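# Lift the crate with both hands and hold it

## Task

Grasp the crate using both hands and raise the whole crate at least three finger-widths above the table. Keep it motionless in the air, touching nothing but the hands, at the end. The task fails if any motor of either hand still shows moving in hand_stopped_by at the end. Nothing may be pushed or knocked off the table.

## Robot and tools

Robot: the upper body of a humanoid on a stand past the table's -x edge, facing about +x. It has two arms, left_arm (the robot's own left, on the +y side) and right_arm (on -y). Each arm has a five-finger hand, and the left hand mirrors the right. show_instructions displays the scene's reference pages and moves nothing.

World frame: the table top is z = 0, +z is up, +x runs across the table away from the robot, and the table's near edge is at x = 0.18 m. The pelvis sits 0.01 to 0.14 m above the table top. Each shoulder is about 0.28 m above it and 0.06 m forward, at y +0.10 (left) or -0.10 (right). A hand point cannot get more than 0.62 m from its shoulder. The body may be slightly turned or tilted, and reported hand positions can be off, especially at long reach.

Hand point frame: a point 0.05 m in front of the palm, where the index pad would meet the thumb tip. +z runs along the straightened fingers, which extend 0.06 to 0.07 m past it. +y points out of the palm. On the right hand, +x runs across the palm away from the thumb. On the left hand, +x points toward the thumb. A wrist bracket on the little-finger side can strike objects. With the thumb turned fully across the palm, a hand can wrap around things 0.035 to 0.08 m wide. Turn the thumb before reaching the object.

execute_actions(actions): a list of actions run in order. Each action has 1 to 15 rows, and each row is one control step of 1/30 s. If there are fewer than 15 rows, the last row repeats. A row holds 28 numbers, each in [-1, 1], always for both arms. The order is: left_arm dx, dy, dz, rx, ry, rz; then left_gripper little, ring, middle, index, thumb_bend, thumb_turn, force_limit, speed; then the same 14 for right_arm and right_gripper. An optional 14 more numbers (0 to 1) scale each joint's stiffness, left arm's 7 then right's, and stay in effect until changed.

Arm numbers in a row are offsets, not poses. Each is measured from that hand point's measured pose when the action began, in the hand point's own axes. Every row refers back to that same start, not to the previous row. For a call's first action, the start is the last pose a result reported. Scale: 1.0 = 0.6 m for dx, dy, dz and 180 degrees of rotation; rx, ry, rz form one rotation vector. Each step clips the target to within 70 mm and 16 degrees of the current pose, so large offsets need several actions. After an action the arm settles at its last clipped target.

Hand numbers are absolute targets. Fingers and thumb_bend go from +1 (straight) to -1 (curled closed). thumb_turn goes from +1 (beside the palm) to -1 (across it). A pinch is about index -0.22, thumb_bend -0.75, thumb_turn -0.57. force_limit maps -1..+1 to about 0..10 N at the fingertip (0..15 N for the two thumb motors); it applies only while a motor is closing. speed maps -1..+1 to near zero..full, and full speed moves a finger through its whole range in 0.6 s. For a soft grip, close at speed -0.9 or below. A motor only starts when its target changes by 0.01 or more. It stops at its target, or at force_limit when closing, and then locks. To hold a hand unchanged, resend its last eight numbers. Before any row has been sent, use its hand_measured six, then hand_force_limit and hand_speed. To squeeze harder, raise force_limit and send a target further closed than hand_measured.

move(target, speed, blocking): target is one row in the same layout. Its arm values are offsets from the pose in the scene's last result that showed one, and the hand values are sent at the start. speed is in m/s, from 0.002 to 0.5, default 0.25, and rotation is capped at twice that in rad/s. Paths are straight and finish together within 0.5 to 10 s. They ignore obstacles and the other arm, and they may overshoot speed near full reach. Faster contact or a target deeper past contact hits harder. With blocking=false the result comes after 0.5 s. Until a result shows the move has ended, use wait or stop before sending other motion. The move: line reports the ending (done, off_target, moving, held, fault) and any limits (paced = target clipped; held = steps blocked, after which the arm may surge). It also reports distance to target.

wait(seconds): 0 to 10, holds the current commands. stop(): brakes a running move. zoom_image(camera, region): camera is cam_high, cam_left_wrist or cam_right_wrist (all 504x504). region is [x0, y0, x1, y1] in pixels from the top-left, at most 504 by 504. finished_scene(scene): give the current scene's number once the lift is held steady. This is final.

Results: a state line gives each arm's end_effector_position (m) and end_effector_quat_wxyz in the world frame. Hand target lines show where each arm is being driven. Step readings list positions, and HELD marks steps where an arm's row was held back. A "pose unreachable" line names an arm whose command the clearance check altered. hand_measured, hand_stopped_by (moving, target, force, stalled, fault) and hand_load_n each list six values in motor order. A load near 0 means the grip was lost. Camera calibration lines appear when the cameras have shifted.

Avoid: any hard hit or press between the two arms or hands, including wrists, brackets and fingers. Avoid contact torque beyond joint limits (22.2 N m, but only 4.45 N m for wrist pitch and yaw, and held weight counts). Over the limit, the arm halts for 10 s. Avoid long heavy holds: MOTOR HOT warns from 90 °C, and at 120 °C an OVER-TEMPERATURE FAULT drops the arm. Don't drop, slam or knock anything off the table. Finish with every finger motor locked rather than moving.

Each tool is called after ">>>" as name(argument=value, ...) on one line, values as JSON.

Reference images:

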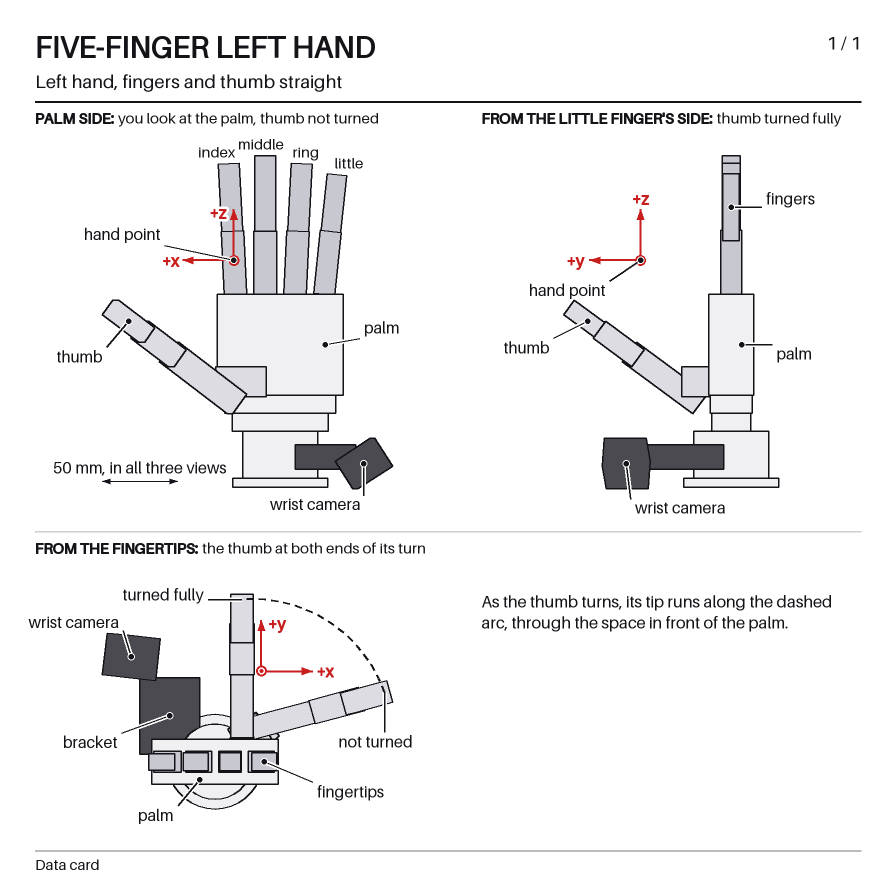

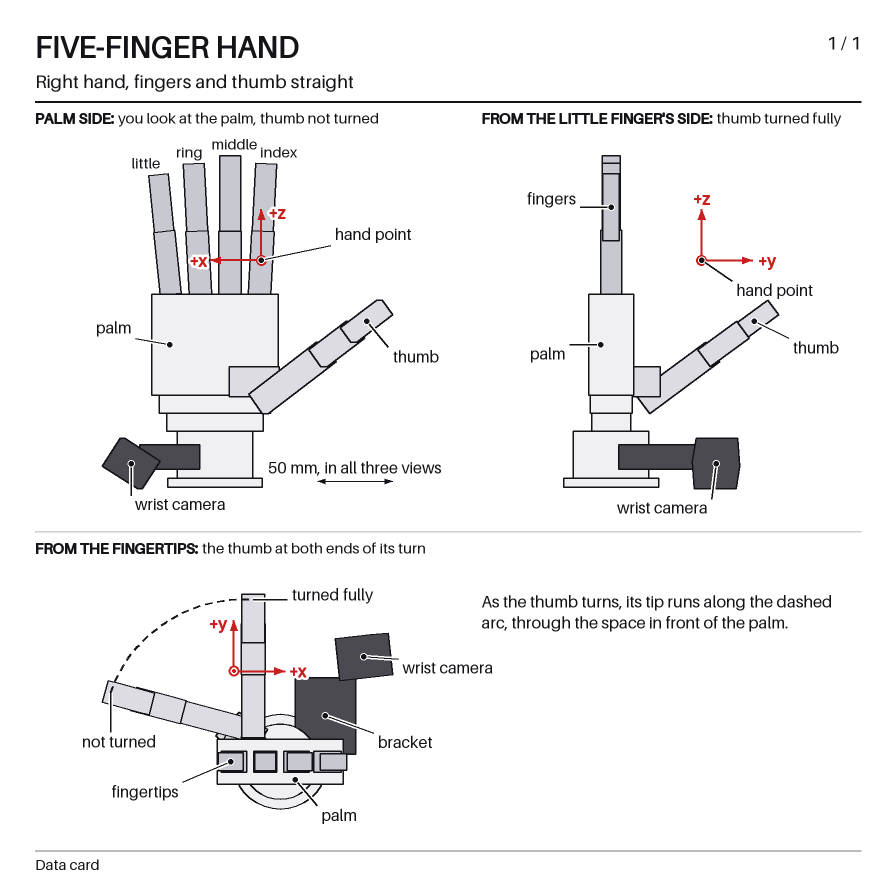

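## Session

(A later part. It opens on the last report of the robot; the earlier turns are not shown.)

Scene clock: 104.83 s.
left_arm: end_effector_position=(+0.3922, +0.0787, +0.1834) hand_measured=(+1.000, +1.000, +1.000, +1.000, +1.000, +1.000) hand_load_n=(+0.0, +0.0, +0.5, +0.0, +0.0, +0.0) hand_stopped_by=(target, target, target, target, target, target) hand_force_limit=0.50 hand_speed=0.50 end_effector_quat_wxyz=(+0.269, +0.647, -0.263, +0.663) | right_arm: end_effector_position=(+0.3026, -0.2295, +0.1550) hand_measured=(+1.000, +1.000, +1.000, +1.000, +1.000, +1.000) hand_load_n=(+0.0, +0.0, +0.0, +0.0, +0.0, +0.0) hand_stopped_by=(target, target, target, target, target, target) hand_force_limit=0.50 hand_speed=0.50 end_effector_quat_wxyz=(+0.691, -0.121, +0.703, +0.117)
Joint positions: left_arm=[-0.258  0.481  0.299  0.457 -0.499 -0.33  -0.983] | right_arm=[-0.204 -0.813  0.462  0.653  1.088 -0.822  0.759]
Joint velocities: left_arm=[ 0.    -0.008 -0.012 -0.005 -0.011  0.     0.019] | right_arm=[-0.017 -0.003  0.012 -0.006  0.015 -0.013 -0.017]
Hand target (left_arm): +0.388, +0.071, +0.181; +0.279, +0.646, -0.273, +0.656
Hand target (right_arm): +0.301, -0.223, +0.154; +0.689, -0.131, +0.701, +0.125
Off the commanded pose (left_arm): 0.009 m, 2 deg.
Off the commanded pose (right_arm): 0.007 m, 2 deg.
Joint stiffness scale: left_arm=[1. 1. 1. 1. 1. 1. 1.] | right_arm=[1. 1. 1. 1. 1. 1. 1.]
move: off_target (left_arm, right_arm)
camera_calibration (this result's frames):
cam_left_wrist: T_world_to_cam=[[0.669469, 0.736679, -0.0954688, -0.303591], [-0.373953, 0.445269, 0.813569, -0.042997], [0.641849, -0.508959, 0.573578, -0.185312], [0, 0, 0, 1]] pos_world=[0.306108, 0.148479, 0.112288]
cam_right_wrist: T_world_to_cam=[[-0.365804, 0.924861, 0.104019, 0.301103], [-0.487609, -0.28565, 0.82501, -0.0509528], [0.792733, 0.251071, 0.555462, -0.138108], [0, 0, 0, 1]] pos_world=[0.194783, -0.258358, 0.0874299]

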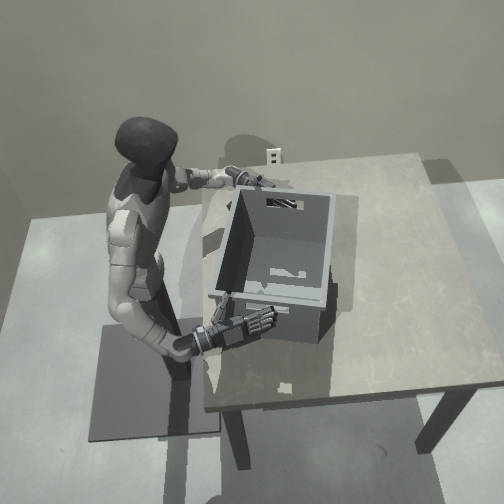

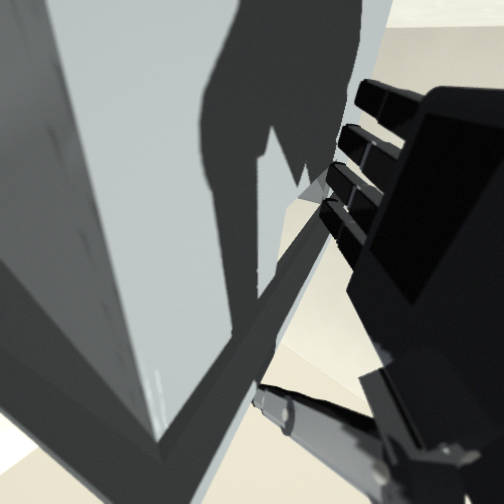

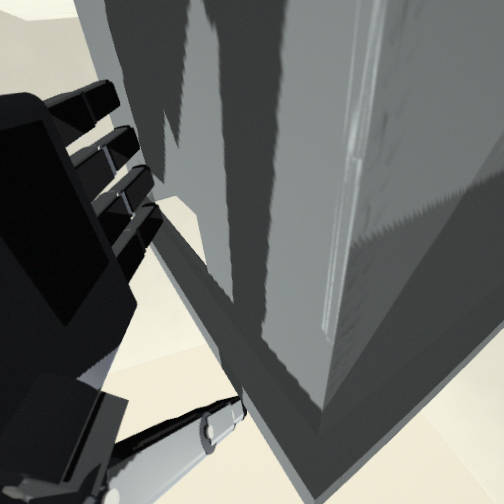

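>>> execute_actions(actions=[[[0,0,0,0,0,0, 1,1,1,-0.2,1,1,-0.2,0.0, 0,0,0,0,0,0, 1,1,1,-0.2,1,1,-0.2,0.0]],[[0,0,0,0,0,0, 1,1,1,-0.2,1,1,-0.2,0.0, 0,0,0,0,0,0, 1,1,1,-0.2,1,1,-0.2,0.0]]])

Scene clock: 106.87 s.
left_arm: end_effector_position=(+0.3925, +0.0789, +0.1834) hand_measured=(+1.000, +1.000, +1.000, -0.200, +1.000, +1.000) hand_load_n=(+0.0, +0.0, +0.0, +0.0, +0.0, +0.0) hand_stopped_by=(target, target, target, target, target, target) hand_force_limit=-0.20 hand_speed=0.00 end_effector_quat_wxyz=(+0.268, +0.648, -0.263, +0.663) | right_arm: end_effector_position=(+0.3032, -0.2298, +0.1553) hand_measured=(+1.000, +1.000, +1.000, -0.200, +1.000, +1.000) hand_load_n=(+0.0, +0.0, +0.0, +1.0, +0.0, +0.0) hand_stopped_by=(target, target, target, target, target, target) hand_force_limit=-0.20 hand_speed=0.00 end_effector_quat_wxyz=(+0.692, -0.121, +0.702, +0.116)
Joint positions: left_arm=[-0.258  0.481  0.299  0.457 -0.499 -0.33  -0.981] | right_arm=[-0.206 -0.813  0.463  0.652  1.088 -0.821  0.757]
Joint velocities: left_arm=[ 0.003 -0.006 -0.002 -0.002  0.008  0.     0.   ] | right_arm=[-0.002  0.     0.008  0.     0.003  0.     0.   ]
Hand target (left_arm): +0.392, +0.079, +0.183; +0.268, +0.648, -0.263, +0.663
Hand target (right_arm): +0.303, -0.230, +0.155; +0.691, -0.121, +0.703, +0.117
Off the commanded pose (left_arm): 0.000 m, 0 deg.
Off the commanded pose (right_arm): 0.001 m, 0 deg.
Joint stiffness scale: left_arm=[1. 1. 1. 1. 1. 1. 1.] | right_arm=[1. 1. 1. 1. 1. 1. 1.]
Step readings (end_effector_position; steps 1 to 15: 1st action; 16 to 30: 2nd action):
0: left_arm (+0.3922, +0.0787, +0.1834) | right_arm (+0.3026, -0.2295, +0.1550)
1: left_arm (+0.3923, +0.0787, +0.1834) | right_arm (+0.3026, -0.2295, +0.1550)
2: left_arm (+0.3924, +0.0788, +0.1834) | right_arm (+0.3027, -0.2296, +0.1550)
4: left_arm (+0.3925, +0.0789, +0.1834) | right_arm (+0.3027, -0.2296, +0.1550)
8: left_arm (+0.3925, +0.0789, +0.1834) | right_arm (+0.3027, -0.2296, +0.1550)
15: left_arm (+0.3925, +0.0789, +0.1834) | right_arm (+0.3027, -0.2297, +0.1550)
16: left_arm (+0.3925, +0.0789, +0.1834) | right_arm (+0.3027, -0.2297, +0.1550)
17: left_arm (+0.3925, +0.0789, +0.1834) | right_arm (+0.3027, -0.2297, +0.1550)
19: left_arm (+0.3925, +0.0789, +0.1834) | right_arm (+0.3027, -0.2297, +0.1550)
23: left_arm (+0.3925, +0.0789, +0.1834) | right_arm (+0.3027, -0.2297, +0.1550)
30: end_effector_position above
camera_calibration (this result's frames):
cam_left_wrist: T_world_to_cam=[[0.667895, 0.738103, -0.0955037, -0.303468], [-0.374832, 0.444452, 0.813612, -0.0425457], [0.642976, -0.507609, 0.573511, -0.185952], [0, 0, 0, 1]] pos_world=[0.3063, 0.148509, 0.112279]
cam_right_wrist: T_world_to_cam=[[-0.364379, 0.92551, 0.103247, 0.301375], [-0.488734, -0.284426, 0.824767, -0.0502873], [0.792696, 0.250068, 0.555967, -0.138986], [0, 0, 0, 1]] pos_world=[0.195411, -0.258472, 0.087631]

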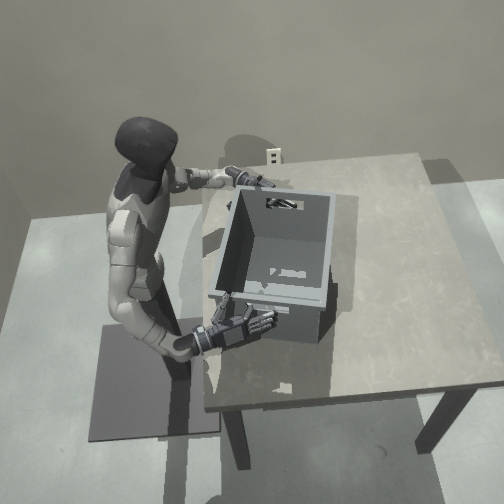

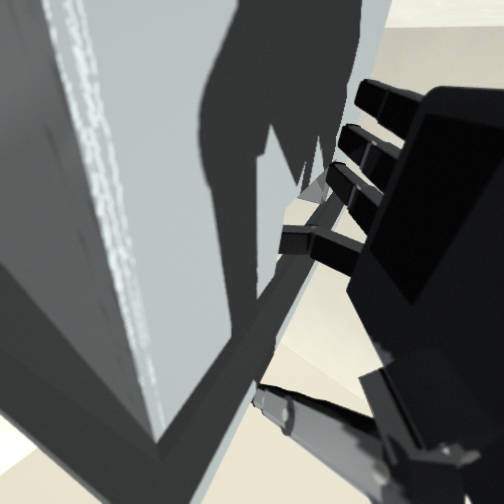

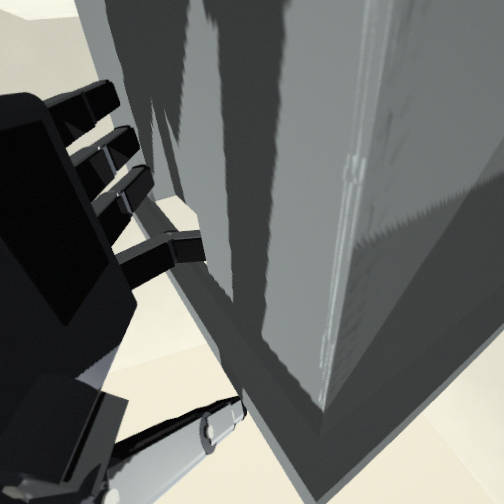

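Both index fingers went into the slots. Let me check.

>>> zoom_image(camera="cam_high", region=[190, 160, 350, 360])

Region (190, 160, 350, 360) of cam_high's 504x504 image, scaled by 2.520, with more detail than that image has; it fills the left 403 columns of this view, and the rest is white.

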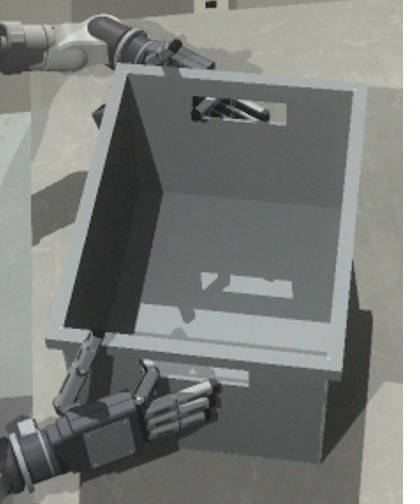

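>>> execute_actions(actions=[[[0,0,0,0,0,0, 1,1,-0.2,-0.2,1,1,-0.4,0.0, 0,0,0,0,0,0, 1,1,-0.2,-0.2,1,1,-0.4,0.0]],[[0,0,0,0,0,0, 1,1,-0.2,-0.2,1,1,-0.4,0.0, 0,0,0,0,0,0, 1,1,-0.2,-0.2,1,1,-0.4,0.0]]])

Scene clock: 110.13 s.
left_arm: end_effector_position=(+0.3960, +0.0835, +0.1840) hand_measured=(+1.000, +1.000, +0.896, -0.200, +1.000, +1.000) hand_load_n=(+0.0, +0.0, +0.5, +0.0, +0.0, +0.0) hand_stopped_by=(target, target, force, target, target, target) hand_force_limit=-0.40 hand_speed=0.00 end_effector_quat_wxyz=(+0.260, +0.650, -0.257, +0.666) | right_arm: end_effector_position=(+0.3057, -0.2355, +0.1561) hand_measured=(+1.000, +1.000, +0.896, -0.200, +1.000, +1.000) hand_load_n=(+0.0, +0.0, +0.5, +1.5, +0.0, +0.0) hand_stopped_by=(target, target, force, target, target, target) hand_force_limit=-0.40 hand_speed=0.00 end_effector_quat_wxyz=(+0.693, -0.112, +0.703, +0.108)
Joint positions: left_arm=[-0.258  0.486  0.307  0.46  -0.5   -0.33  -0.968] | right_arm=[-0.207 -0.816  0.46   0.657  1.096 -0.821  0.743]
Joint velocities: left_arm=[ 0.     0.     0.     0.002 -0.002  0.     0.   ] | right_arm=[ 0.015  0.005 -0.008  0.008 -0.009  0.     0.   ]
Hand target (left_arm): +0.396, +0.083, +0.184; +0.260, +0.650, -0.257, +0.666
Hand target (right_arm): +0.306, -0.235, +0.156; +0.693, -0.113, +0.703, +0.108
Off the commanded pose (left_arm): 0.000 m, 0 deg.
Off the commanded pose (right_arm): 0.000 m, 0 deg.
Joint stiffness scale: left_arm=[1. 1. 1. 1. 1. 1. 1.] | right_arm=[1. 1. 1. 1. 1. 1. 1.]
Step readings (end_effector_position; steps 1 to 15: 1st action; 16 to 30: 2nd action):
0: left_arm (+0.3925, +0.0789, +0.1834) | right_arm (+0.3032, -0.2298, +0.1553)
1: left_arm (+0.3925, +0.0789, +0.1834) | right_arm (+0.3032, -0.2298, +0.1553)
2: left_arm (+0.3925, +0.0789, +0.1834) | right_arm (+0.3032, -0.2298, +0.1553)
4: left_arm (+0.3959, +0.0828, +0.1839) | right_arm (+0.3054, -0.2348, +0.1559)
8: left_arm (+0.3957, +0.0833, +0.1840) | right_arm (+0.3056, -0.2353, +0.1561)
15: left_arm (+0.3957, +0.0833, +0.1840) | right_arm (+0.3056, -0.2353, +0.1561)
16: left_arm (+0.3958, +0.0833, +0.1840) | right_arm (+0.3056, -0.2353, +0.1561)
17: left_arm (+0.3959, +0.0835, +0.1840) | right_arm (+0.3056, -0.2354, +0.1561)
19: left_arm (+0.3960, +0.0835, +0.1840) | right_arm (+0.3057, -0.2355, +0.1561)
23: left_arm (+0.3960, +0.0835, +0.1840) | right_arm (+0.3057, -0.2355, +0.1561)
30: end_effector_position above
camera_calibration (this result's frames):
cam_left_wrist: T_world_to_cam=[[0.652247, 0.752414, -0.0919042, -0.304772], [-0.385635, 0.433763, 0.814331, -0.0387667], [0.652579, -0.495704, 0.573078, -0.190949], [0, 0, 0, 1]] pos_world=[0.308446, 0.151477, 0.112987]
cam_right_wrist: T_world_to_cam=[[-0.341884, 0.934135, 0.102505, 0.302736], [-0.496422, -0.27214, 0.824321, -0.0460574], [0.797922, 0.230937, 0.556766, -0.146143], [0, 0, 0, 1]] pos_world=[0.197248, -0.261581, 0.0883017]

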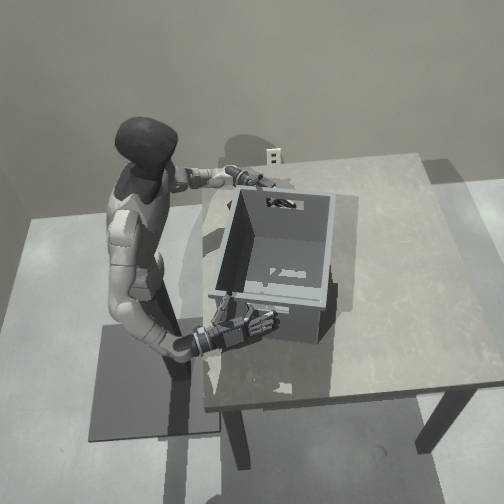

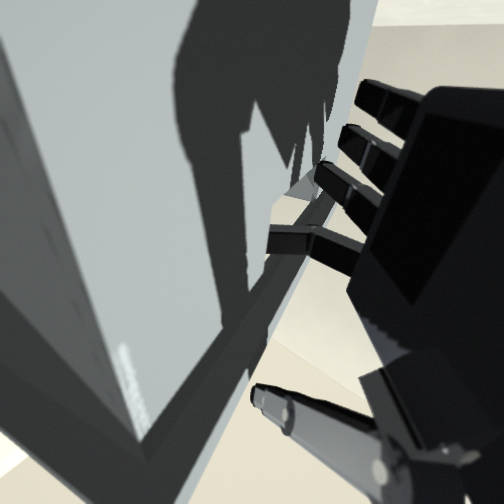

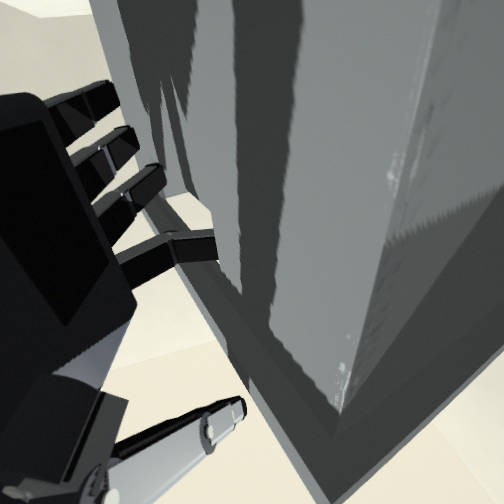

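>>> execute_actions(actions=[[[0,0.02,0.012,0,0,0, 1,1,1,-0.2,1,1,0.0,0.0, 0,0.02,0.012,0,0,0, 1,1,1,-0.2,1,1,0.0,0.0]],[[0,0.02,0.012,0,0,0, 1,1,1,-0.5,1,1,0.0,-0.3, 0,0.02,0.012,0,0,0, 1,1,1,-0.5,1,1,0.0,-0.3]],[[0,0.02,0.012,0,0,0, 1,1,1,-0.5,1,1,0.0,-0.3, 0,0.02,0.012,0,0,0, 1,1,1,-0.5,1,1,0.0,-0.3]]])

Scene clock: 113.60 s.
left_arm: end_effector_position=(+0.4006, +0.0655, +0.1898) hand_measured=(+1.000, +1.000, +1.000, -0.500, +1.000, +1.000) hand_load_n=(+0.0, +0.0, +0.0, +0.0, +0.0, +0.5) hand_stopped_by=(target, target, target, target, target, target) hand_force_limit=0.00 hand_speed=-0.30 end_effector_quat_wxyz=(+0.236, +0.657, -0.223, +0.681) | right_arm: end_effector_position=(+0.3243, -0.2236, +0.1626) hand_measured=(+1.000, +1.000, +1.000, -0.500, +1.000, +1.000) hand_load_n=(+0.0, +0.0, +0.0, +0.0, +0.0, +0.5) hand_stopped_by=(target, target, target, target, target, target) hand_force_limit=0.00 hand_speed=-0.30 end_effector_quat_wxyz=(+0.705, -0.081, +0.701, +0.069)
Joint positions: left_arm=[-0.184  0.422  0.25   0.266 -0.466 -0.278 -0.759] | right_arm=[-0.188 -0.844  0.548  0.483  0.984 -0.831  0.4  ]
Joint velocities: left_arm=[-0.011  0.     0.002  0.005  0.     0.     0.002] | right_arm=[-0.005 -0.028  0.037 -0.006 -0.008 -0.019 -0.028]
Hand target (left_arm): +0.395, +0.055, +0.189; +0.247, +0.653, -0.237, +0.676
Hand target (right_arm): +0.321, -0.210, +0.158; +0.698, -0.097, +0.704, +0.086
Off the commanded pose (left_arm): 0.012 m, 2 deg.
Off the commanded pose (right_arm): 0.015 m, 3 deg.
Joint stiffness scale: left_arm=[1. 1. 1. 1. 1. 1. 1.] | right_arm=[1. 1. 1. 1. 1. 1. 1.]
Step readings (end_effector_position; steps 1 to 15: 1st action; 16 to 30: 2nd action; 31 to 45: 3rd action):
0: left_arm (+0.3960, +0.0835, +0.1840) | right_arm (+0.3057, -0.2355, +0.1561)
1: left_arm (+0.3960, +0.0835, +0.1840) | right_arm (+0.3057, -0.2355, +0.1561)
2: left_arm (+0.3963, +0.0833, +0.1845) | right_arm (+0.3064, -0.2353, +0.1563)
4: left_arm (+0.3954, +0.0772, +0.1869) | right_arm (+0.3088, -0.2297, +0.1568)
8: left_arm (+0.3952, +0.0726, +0.1872) | right_arm (+0.3110, -0.2273, +0.1570)
15: left_arm (+0.3952, +0.0725, +0.1872) | right_arm (+0.3111, -0.2272, +0.1569)
16: left_arm (+0.3953, +0.0724, +0.1872) | right_arm (+0.3111, -0.2273, +0.1569)
17: left_arm (+0.3955, +0.0719, +0.1872) | right_arm (+0.3117, -0.2270, +0.1569)
19: left_arm (+0.3967, +0.0696, +0.1880) | right_arm (+0.3146, -0.2253, +0.1572)
23: left_arm (+0.3972, +0.0686, +0.1882) | right_arm (+0.3169, -0.2234, +0.1581)
30: left_arm (+0.3975, +0.0683, +0.1881) | right_arm (+0.3169, -0.2234, +0.1580)
31: left_arm (+0.3976, +0.0683, +0.1881) | right_arm (+0.3169, -0.2234, +0.1580)
32: left_arm (+0.3979, +0.0678, +0.1881) | right_arm (+0.3175, -0.2233, +0.1582)
34: left_arm (+0.3995, +0.0659, +0.1892) | right_arm (+0.3214, -0.2232, +0.1608)
38: left_arm (+0.4005, +0.0656, +0.1898) | right_arm (+0.3244, -0.2233, +0.1629)
45: end_effector_position above
camera_calibration (this result's frames):
cam_left_wrist: T_world_to_cam=[[0.584368, 0.805007, -0.102361, -0.267959], [-0.427815, 0.412803, 0.804094, -0.0136518], [0.689556, -0.426095, 0.585623, -0.227894], [0, 0, 0, 1]] pos_world=[0.307892, 0.12424, 0.117009]
cam_right_wrist: T_world_to_cam=[[-0.248414, 0.964536, 0.0892276, 0.276001], [-0.537873, -0.213961, 0.815422, -0.0110469], [0.805595, 0.154569, 0.571949, -0.18938], [0, 0, 0, 1]] pos_world=[0.215185, -0.239304, 0.0926968]

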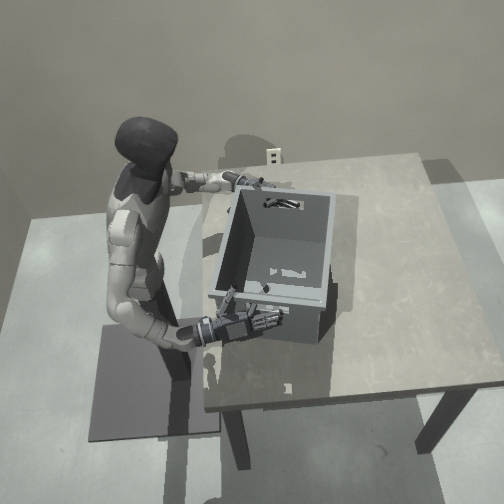

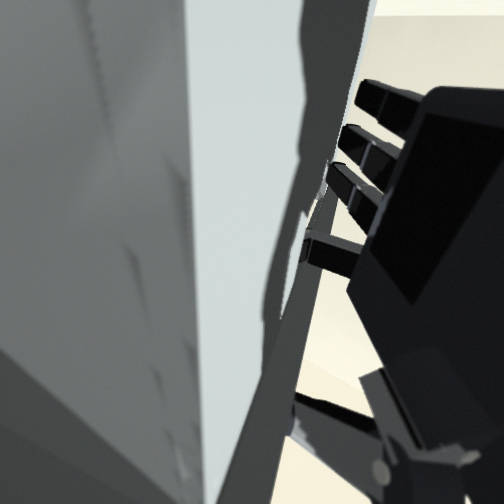

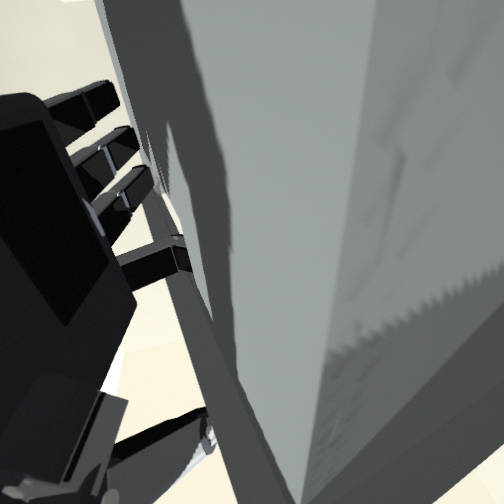

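>>> zoom_image(camera="cam_high", region=[180, 160, 340, 360])

Region (180, 160, 340, 360) of cam_high's 504x504 image, scaled by 2.520, with more detail than that image has; it fills the left 403 columns of this view, and the rest is white.

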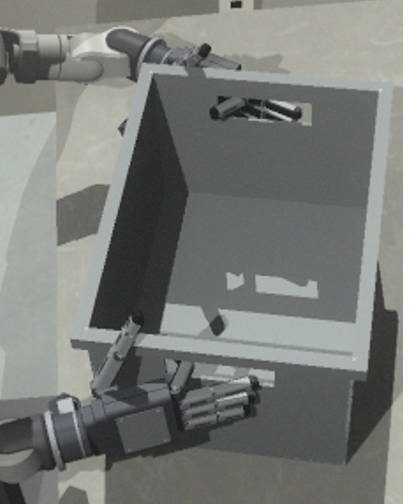

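>>> move(target=[0.1667,0.0183,0.0081,0,0,0, 1,1,1,-0.5,1,1,0.0,-0.3, -0.1667,0.018,0.0088,0,0,0, 1,1,1,-0.5,1,1,0.0,-0.3], speed=0.08)

Scene clock: 119.00 s.
left_arm: end_effector_position=(+0.3994, +0.0621, +0.2849) hand_measured=(+1.000, +1.000, +1.000, -0.500, +1.000, +1.000) hand_load_n=(+0.0, +0.0, +0.0, -1.0, +0.0, +0.5) hand_stopped_by=(target, target, target, target, target, target) hand_force_limit=0.00 hand_speed=-0.30 end_effector_quat_wxyz=(+0.246, +0.670, -0.194, +0.673) | right_arm: end_effector_position=(+0.3256, -0.2319, +0.2670) hand_measured=(+1.000, +1.000, +1.000, -0.500, +1.000, +1.000) hand_load_n=(+0.0, +0.0, +0.0, -0.5, +0.0, +0.5) hand_stopped_by=(target, target, target, target, target, target) hand_force_limit=0.00 hand_speed=-0.30 end_effector_quat_wxyz=(+0.715, -0.042, +0.696, +0.050)
Joint positions: left_arm=[-0.065  0.635  0.337 -0.357 -0.761  0.262 -0.444] | right_arm=[ 0.026 -1.388  0.51  -0.189  1.163 -0.782 -0.029]
Joint velocities: left_arm=[ 0.009  0.023 -0.012  0.005 -0.011 -0.002  0.016] | right_arm=[-0.032 -0.012  0.049  0.002  0.005 -0.033 -0.015]
Hand target (left_arm): +0.392, +0.051, +0.286; +0.244, +0.661, -0.226, +0.673
Hand target (right_arm): +0.321, -0.217, +0.262; +0.708, -0.081, +0.700, +0.057
Off the commanded pose (left_arm): 0.009 m, 4 deg.
Off the commanded pose (right_arm): 0.022 m, 5 deg.
Joint stiffness scale: left_arm=[1. 1. 1. 1. 1. 1. 1.] | right_arm=[1. 1. 1. 1. 1. 1. 1.]
move: off_target (left_arm, right_arm)
camera_calibration (this result's frames):
cam_left_wrist: T_world_to_cam=[[0.557928, 0.813528, -0.163976, -0.22717], [-0.401158, 0.437349, 0.804859, -0.101655], [0.72649, -0.383273, 0.570363, -0.297321], [0, 0, 0, 1]] pos_world=[0.301966, 0.115312, 0.214148]
cam_right_wrist: T_world_to_cam=[[-0.170771, 0.978555, 0.115189, 0.246005], [-0.571302, -0.193586, 0.797583, -0.0768483], [0.802777, 0.0703961, 0.592109, -0.272836], [0, 0, 0, 1]] pos_world=[0.217133, -0.2364, 0.194504]

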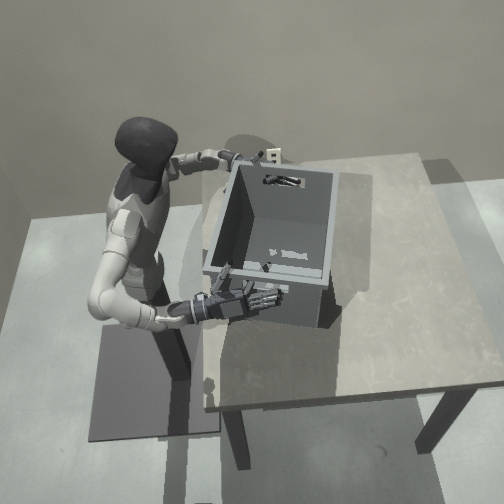

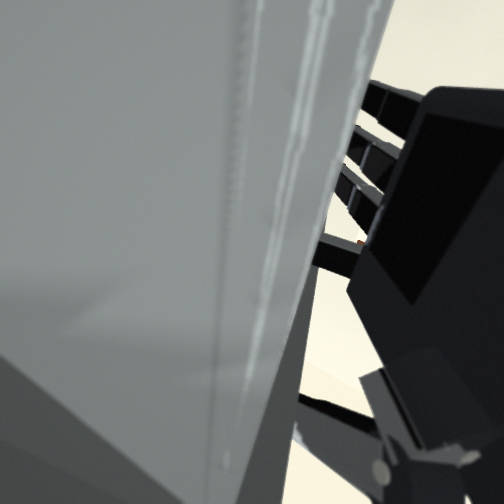

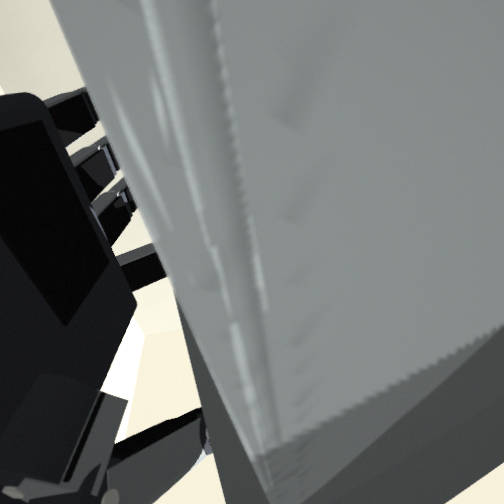

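>>> wait(seconds=1)

>>> zoom_image(camera="cam_high", region=[150, 130, 400, 380])

Scene clock: 120.77 s.
left_arm: end_effector_position=(+0.3994, +0.0621, +0.2852) hand_measured=(+1.000, +1.000, +1.000, -0.500, +1.000, +1.000) hand_load_n=(+0.0, +0.0, +0.0, -1.0, +0.0, +0.5) hand_stopped_by=(target, target, target, target, target, target) hand_force_limit=0.00 hand_speed=-0.30 end_effector_quat_wxyz=(+0.246, +0.669, -0.194, +0.673) | right_arm: end_effector_position=(+0.3257, -0.2318, +0.2673) hand_measured=(+1.000, +1.000, +1.000, -0.500, +1.000, +1.000) hand_load_n=(+0.0, +0.0, +0.0, -0.5, +0.0, +0.5) hand_stopped_by=(target, target, target, target, target, target) hand_force_limit=0.00 hand_speed=-0.30 end_effector_quat_wxyz=(+0.716, -0.042, +0.695, +0.050)
Joint positions: left_arm=[-0.065  0.636  0.337 -0.357 -0.762  0.261 -0.444] | right_arm=[ 0.024 -1.389  0.513 -0.189  1.163 -0.784 -0.03 ]
Joint velocities: left_arm=[ 0.     0.006 -0.012 -0.009 -0.009  0.     0.   ] | right_arm=[-0.003 -0.003  0.006  0.008  0.002  0.     0.   ]
Hand target (left_arm): +0.392, +0.051, +0.286; +0.244, +0.661, -0.226, +0.673
Hand target (right_arm): +0.321, -0.217, +0.262; +0.708, -0.081, +0.700, +0.057
Off the commanded pose (left_arm): 0.008 m, 4 deg.
Off the commanded pose (right_arm): 0.022 m, 5 deg.
Joint stiffness scale: left_arm=[1. 1. 1. 1. 1. 1. 1.] | right_arm=[1. 1. 1. 1. 1. 1. 1.]
wait: 1.00 s; at rest from the start
camera_calibration (this result's frames):
cam_left_wrist: T_world_to_cam=[[0.557936, 0.813537, -0.163905, -0.227202], [-0.401881, 0.437665, 0.804327, -0.101499], [0.726085, -0.382893, 0.571134, -0.297589], [0, 0, 0, 1]] pos_world=[0.302049, 0.115315, 0.214362]
cam_right_wrist: T_world_to_cam=[[-0.171063, 0.978559, 0.114715, 0.246162], [-0.572217, -0.193456, 0.796958, -0.0765866], [0.802063, 0.0706882, 0.593042, -0.273077], [0, 0, 0, 1]] pos_world=[0.21731, -0.236397, 0.194744]

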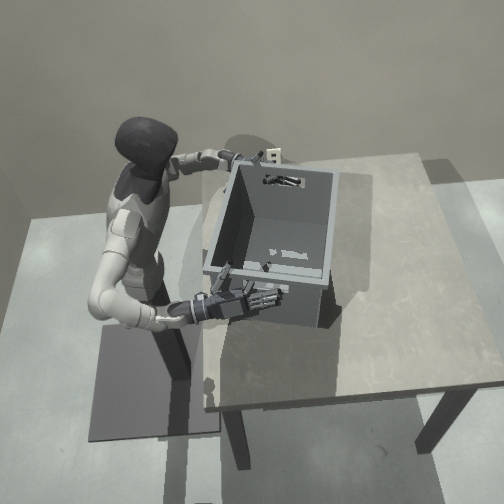

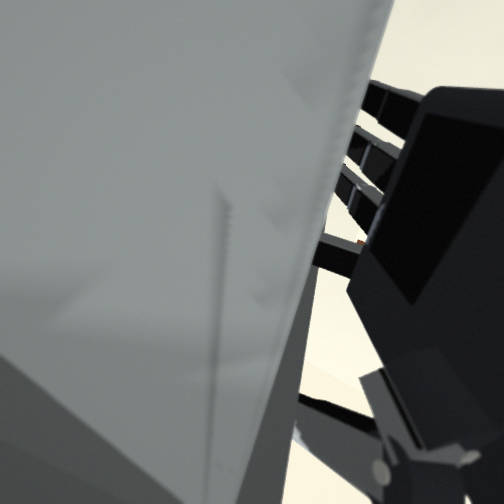

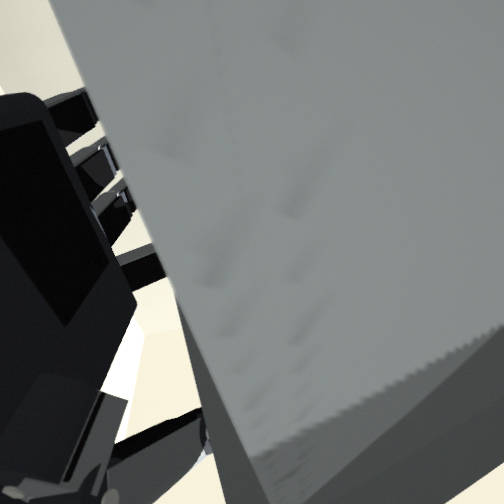

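Region (150, 130, 400, 380) of cam_high's 504x504 image, scaled by 2.016, with more detail than that image has.

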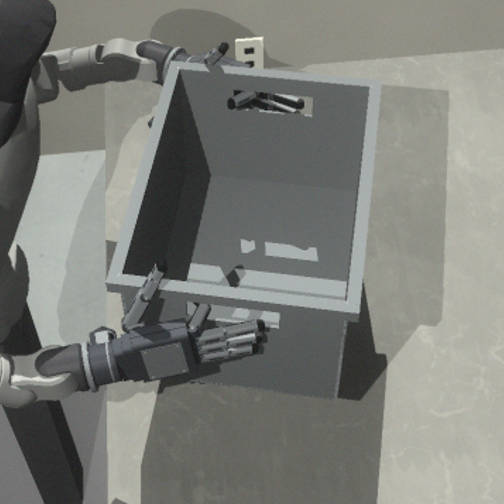

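>>> finished_scene(scene=1)

The scene is finished: the task was done.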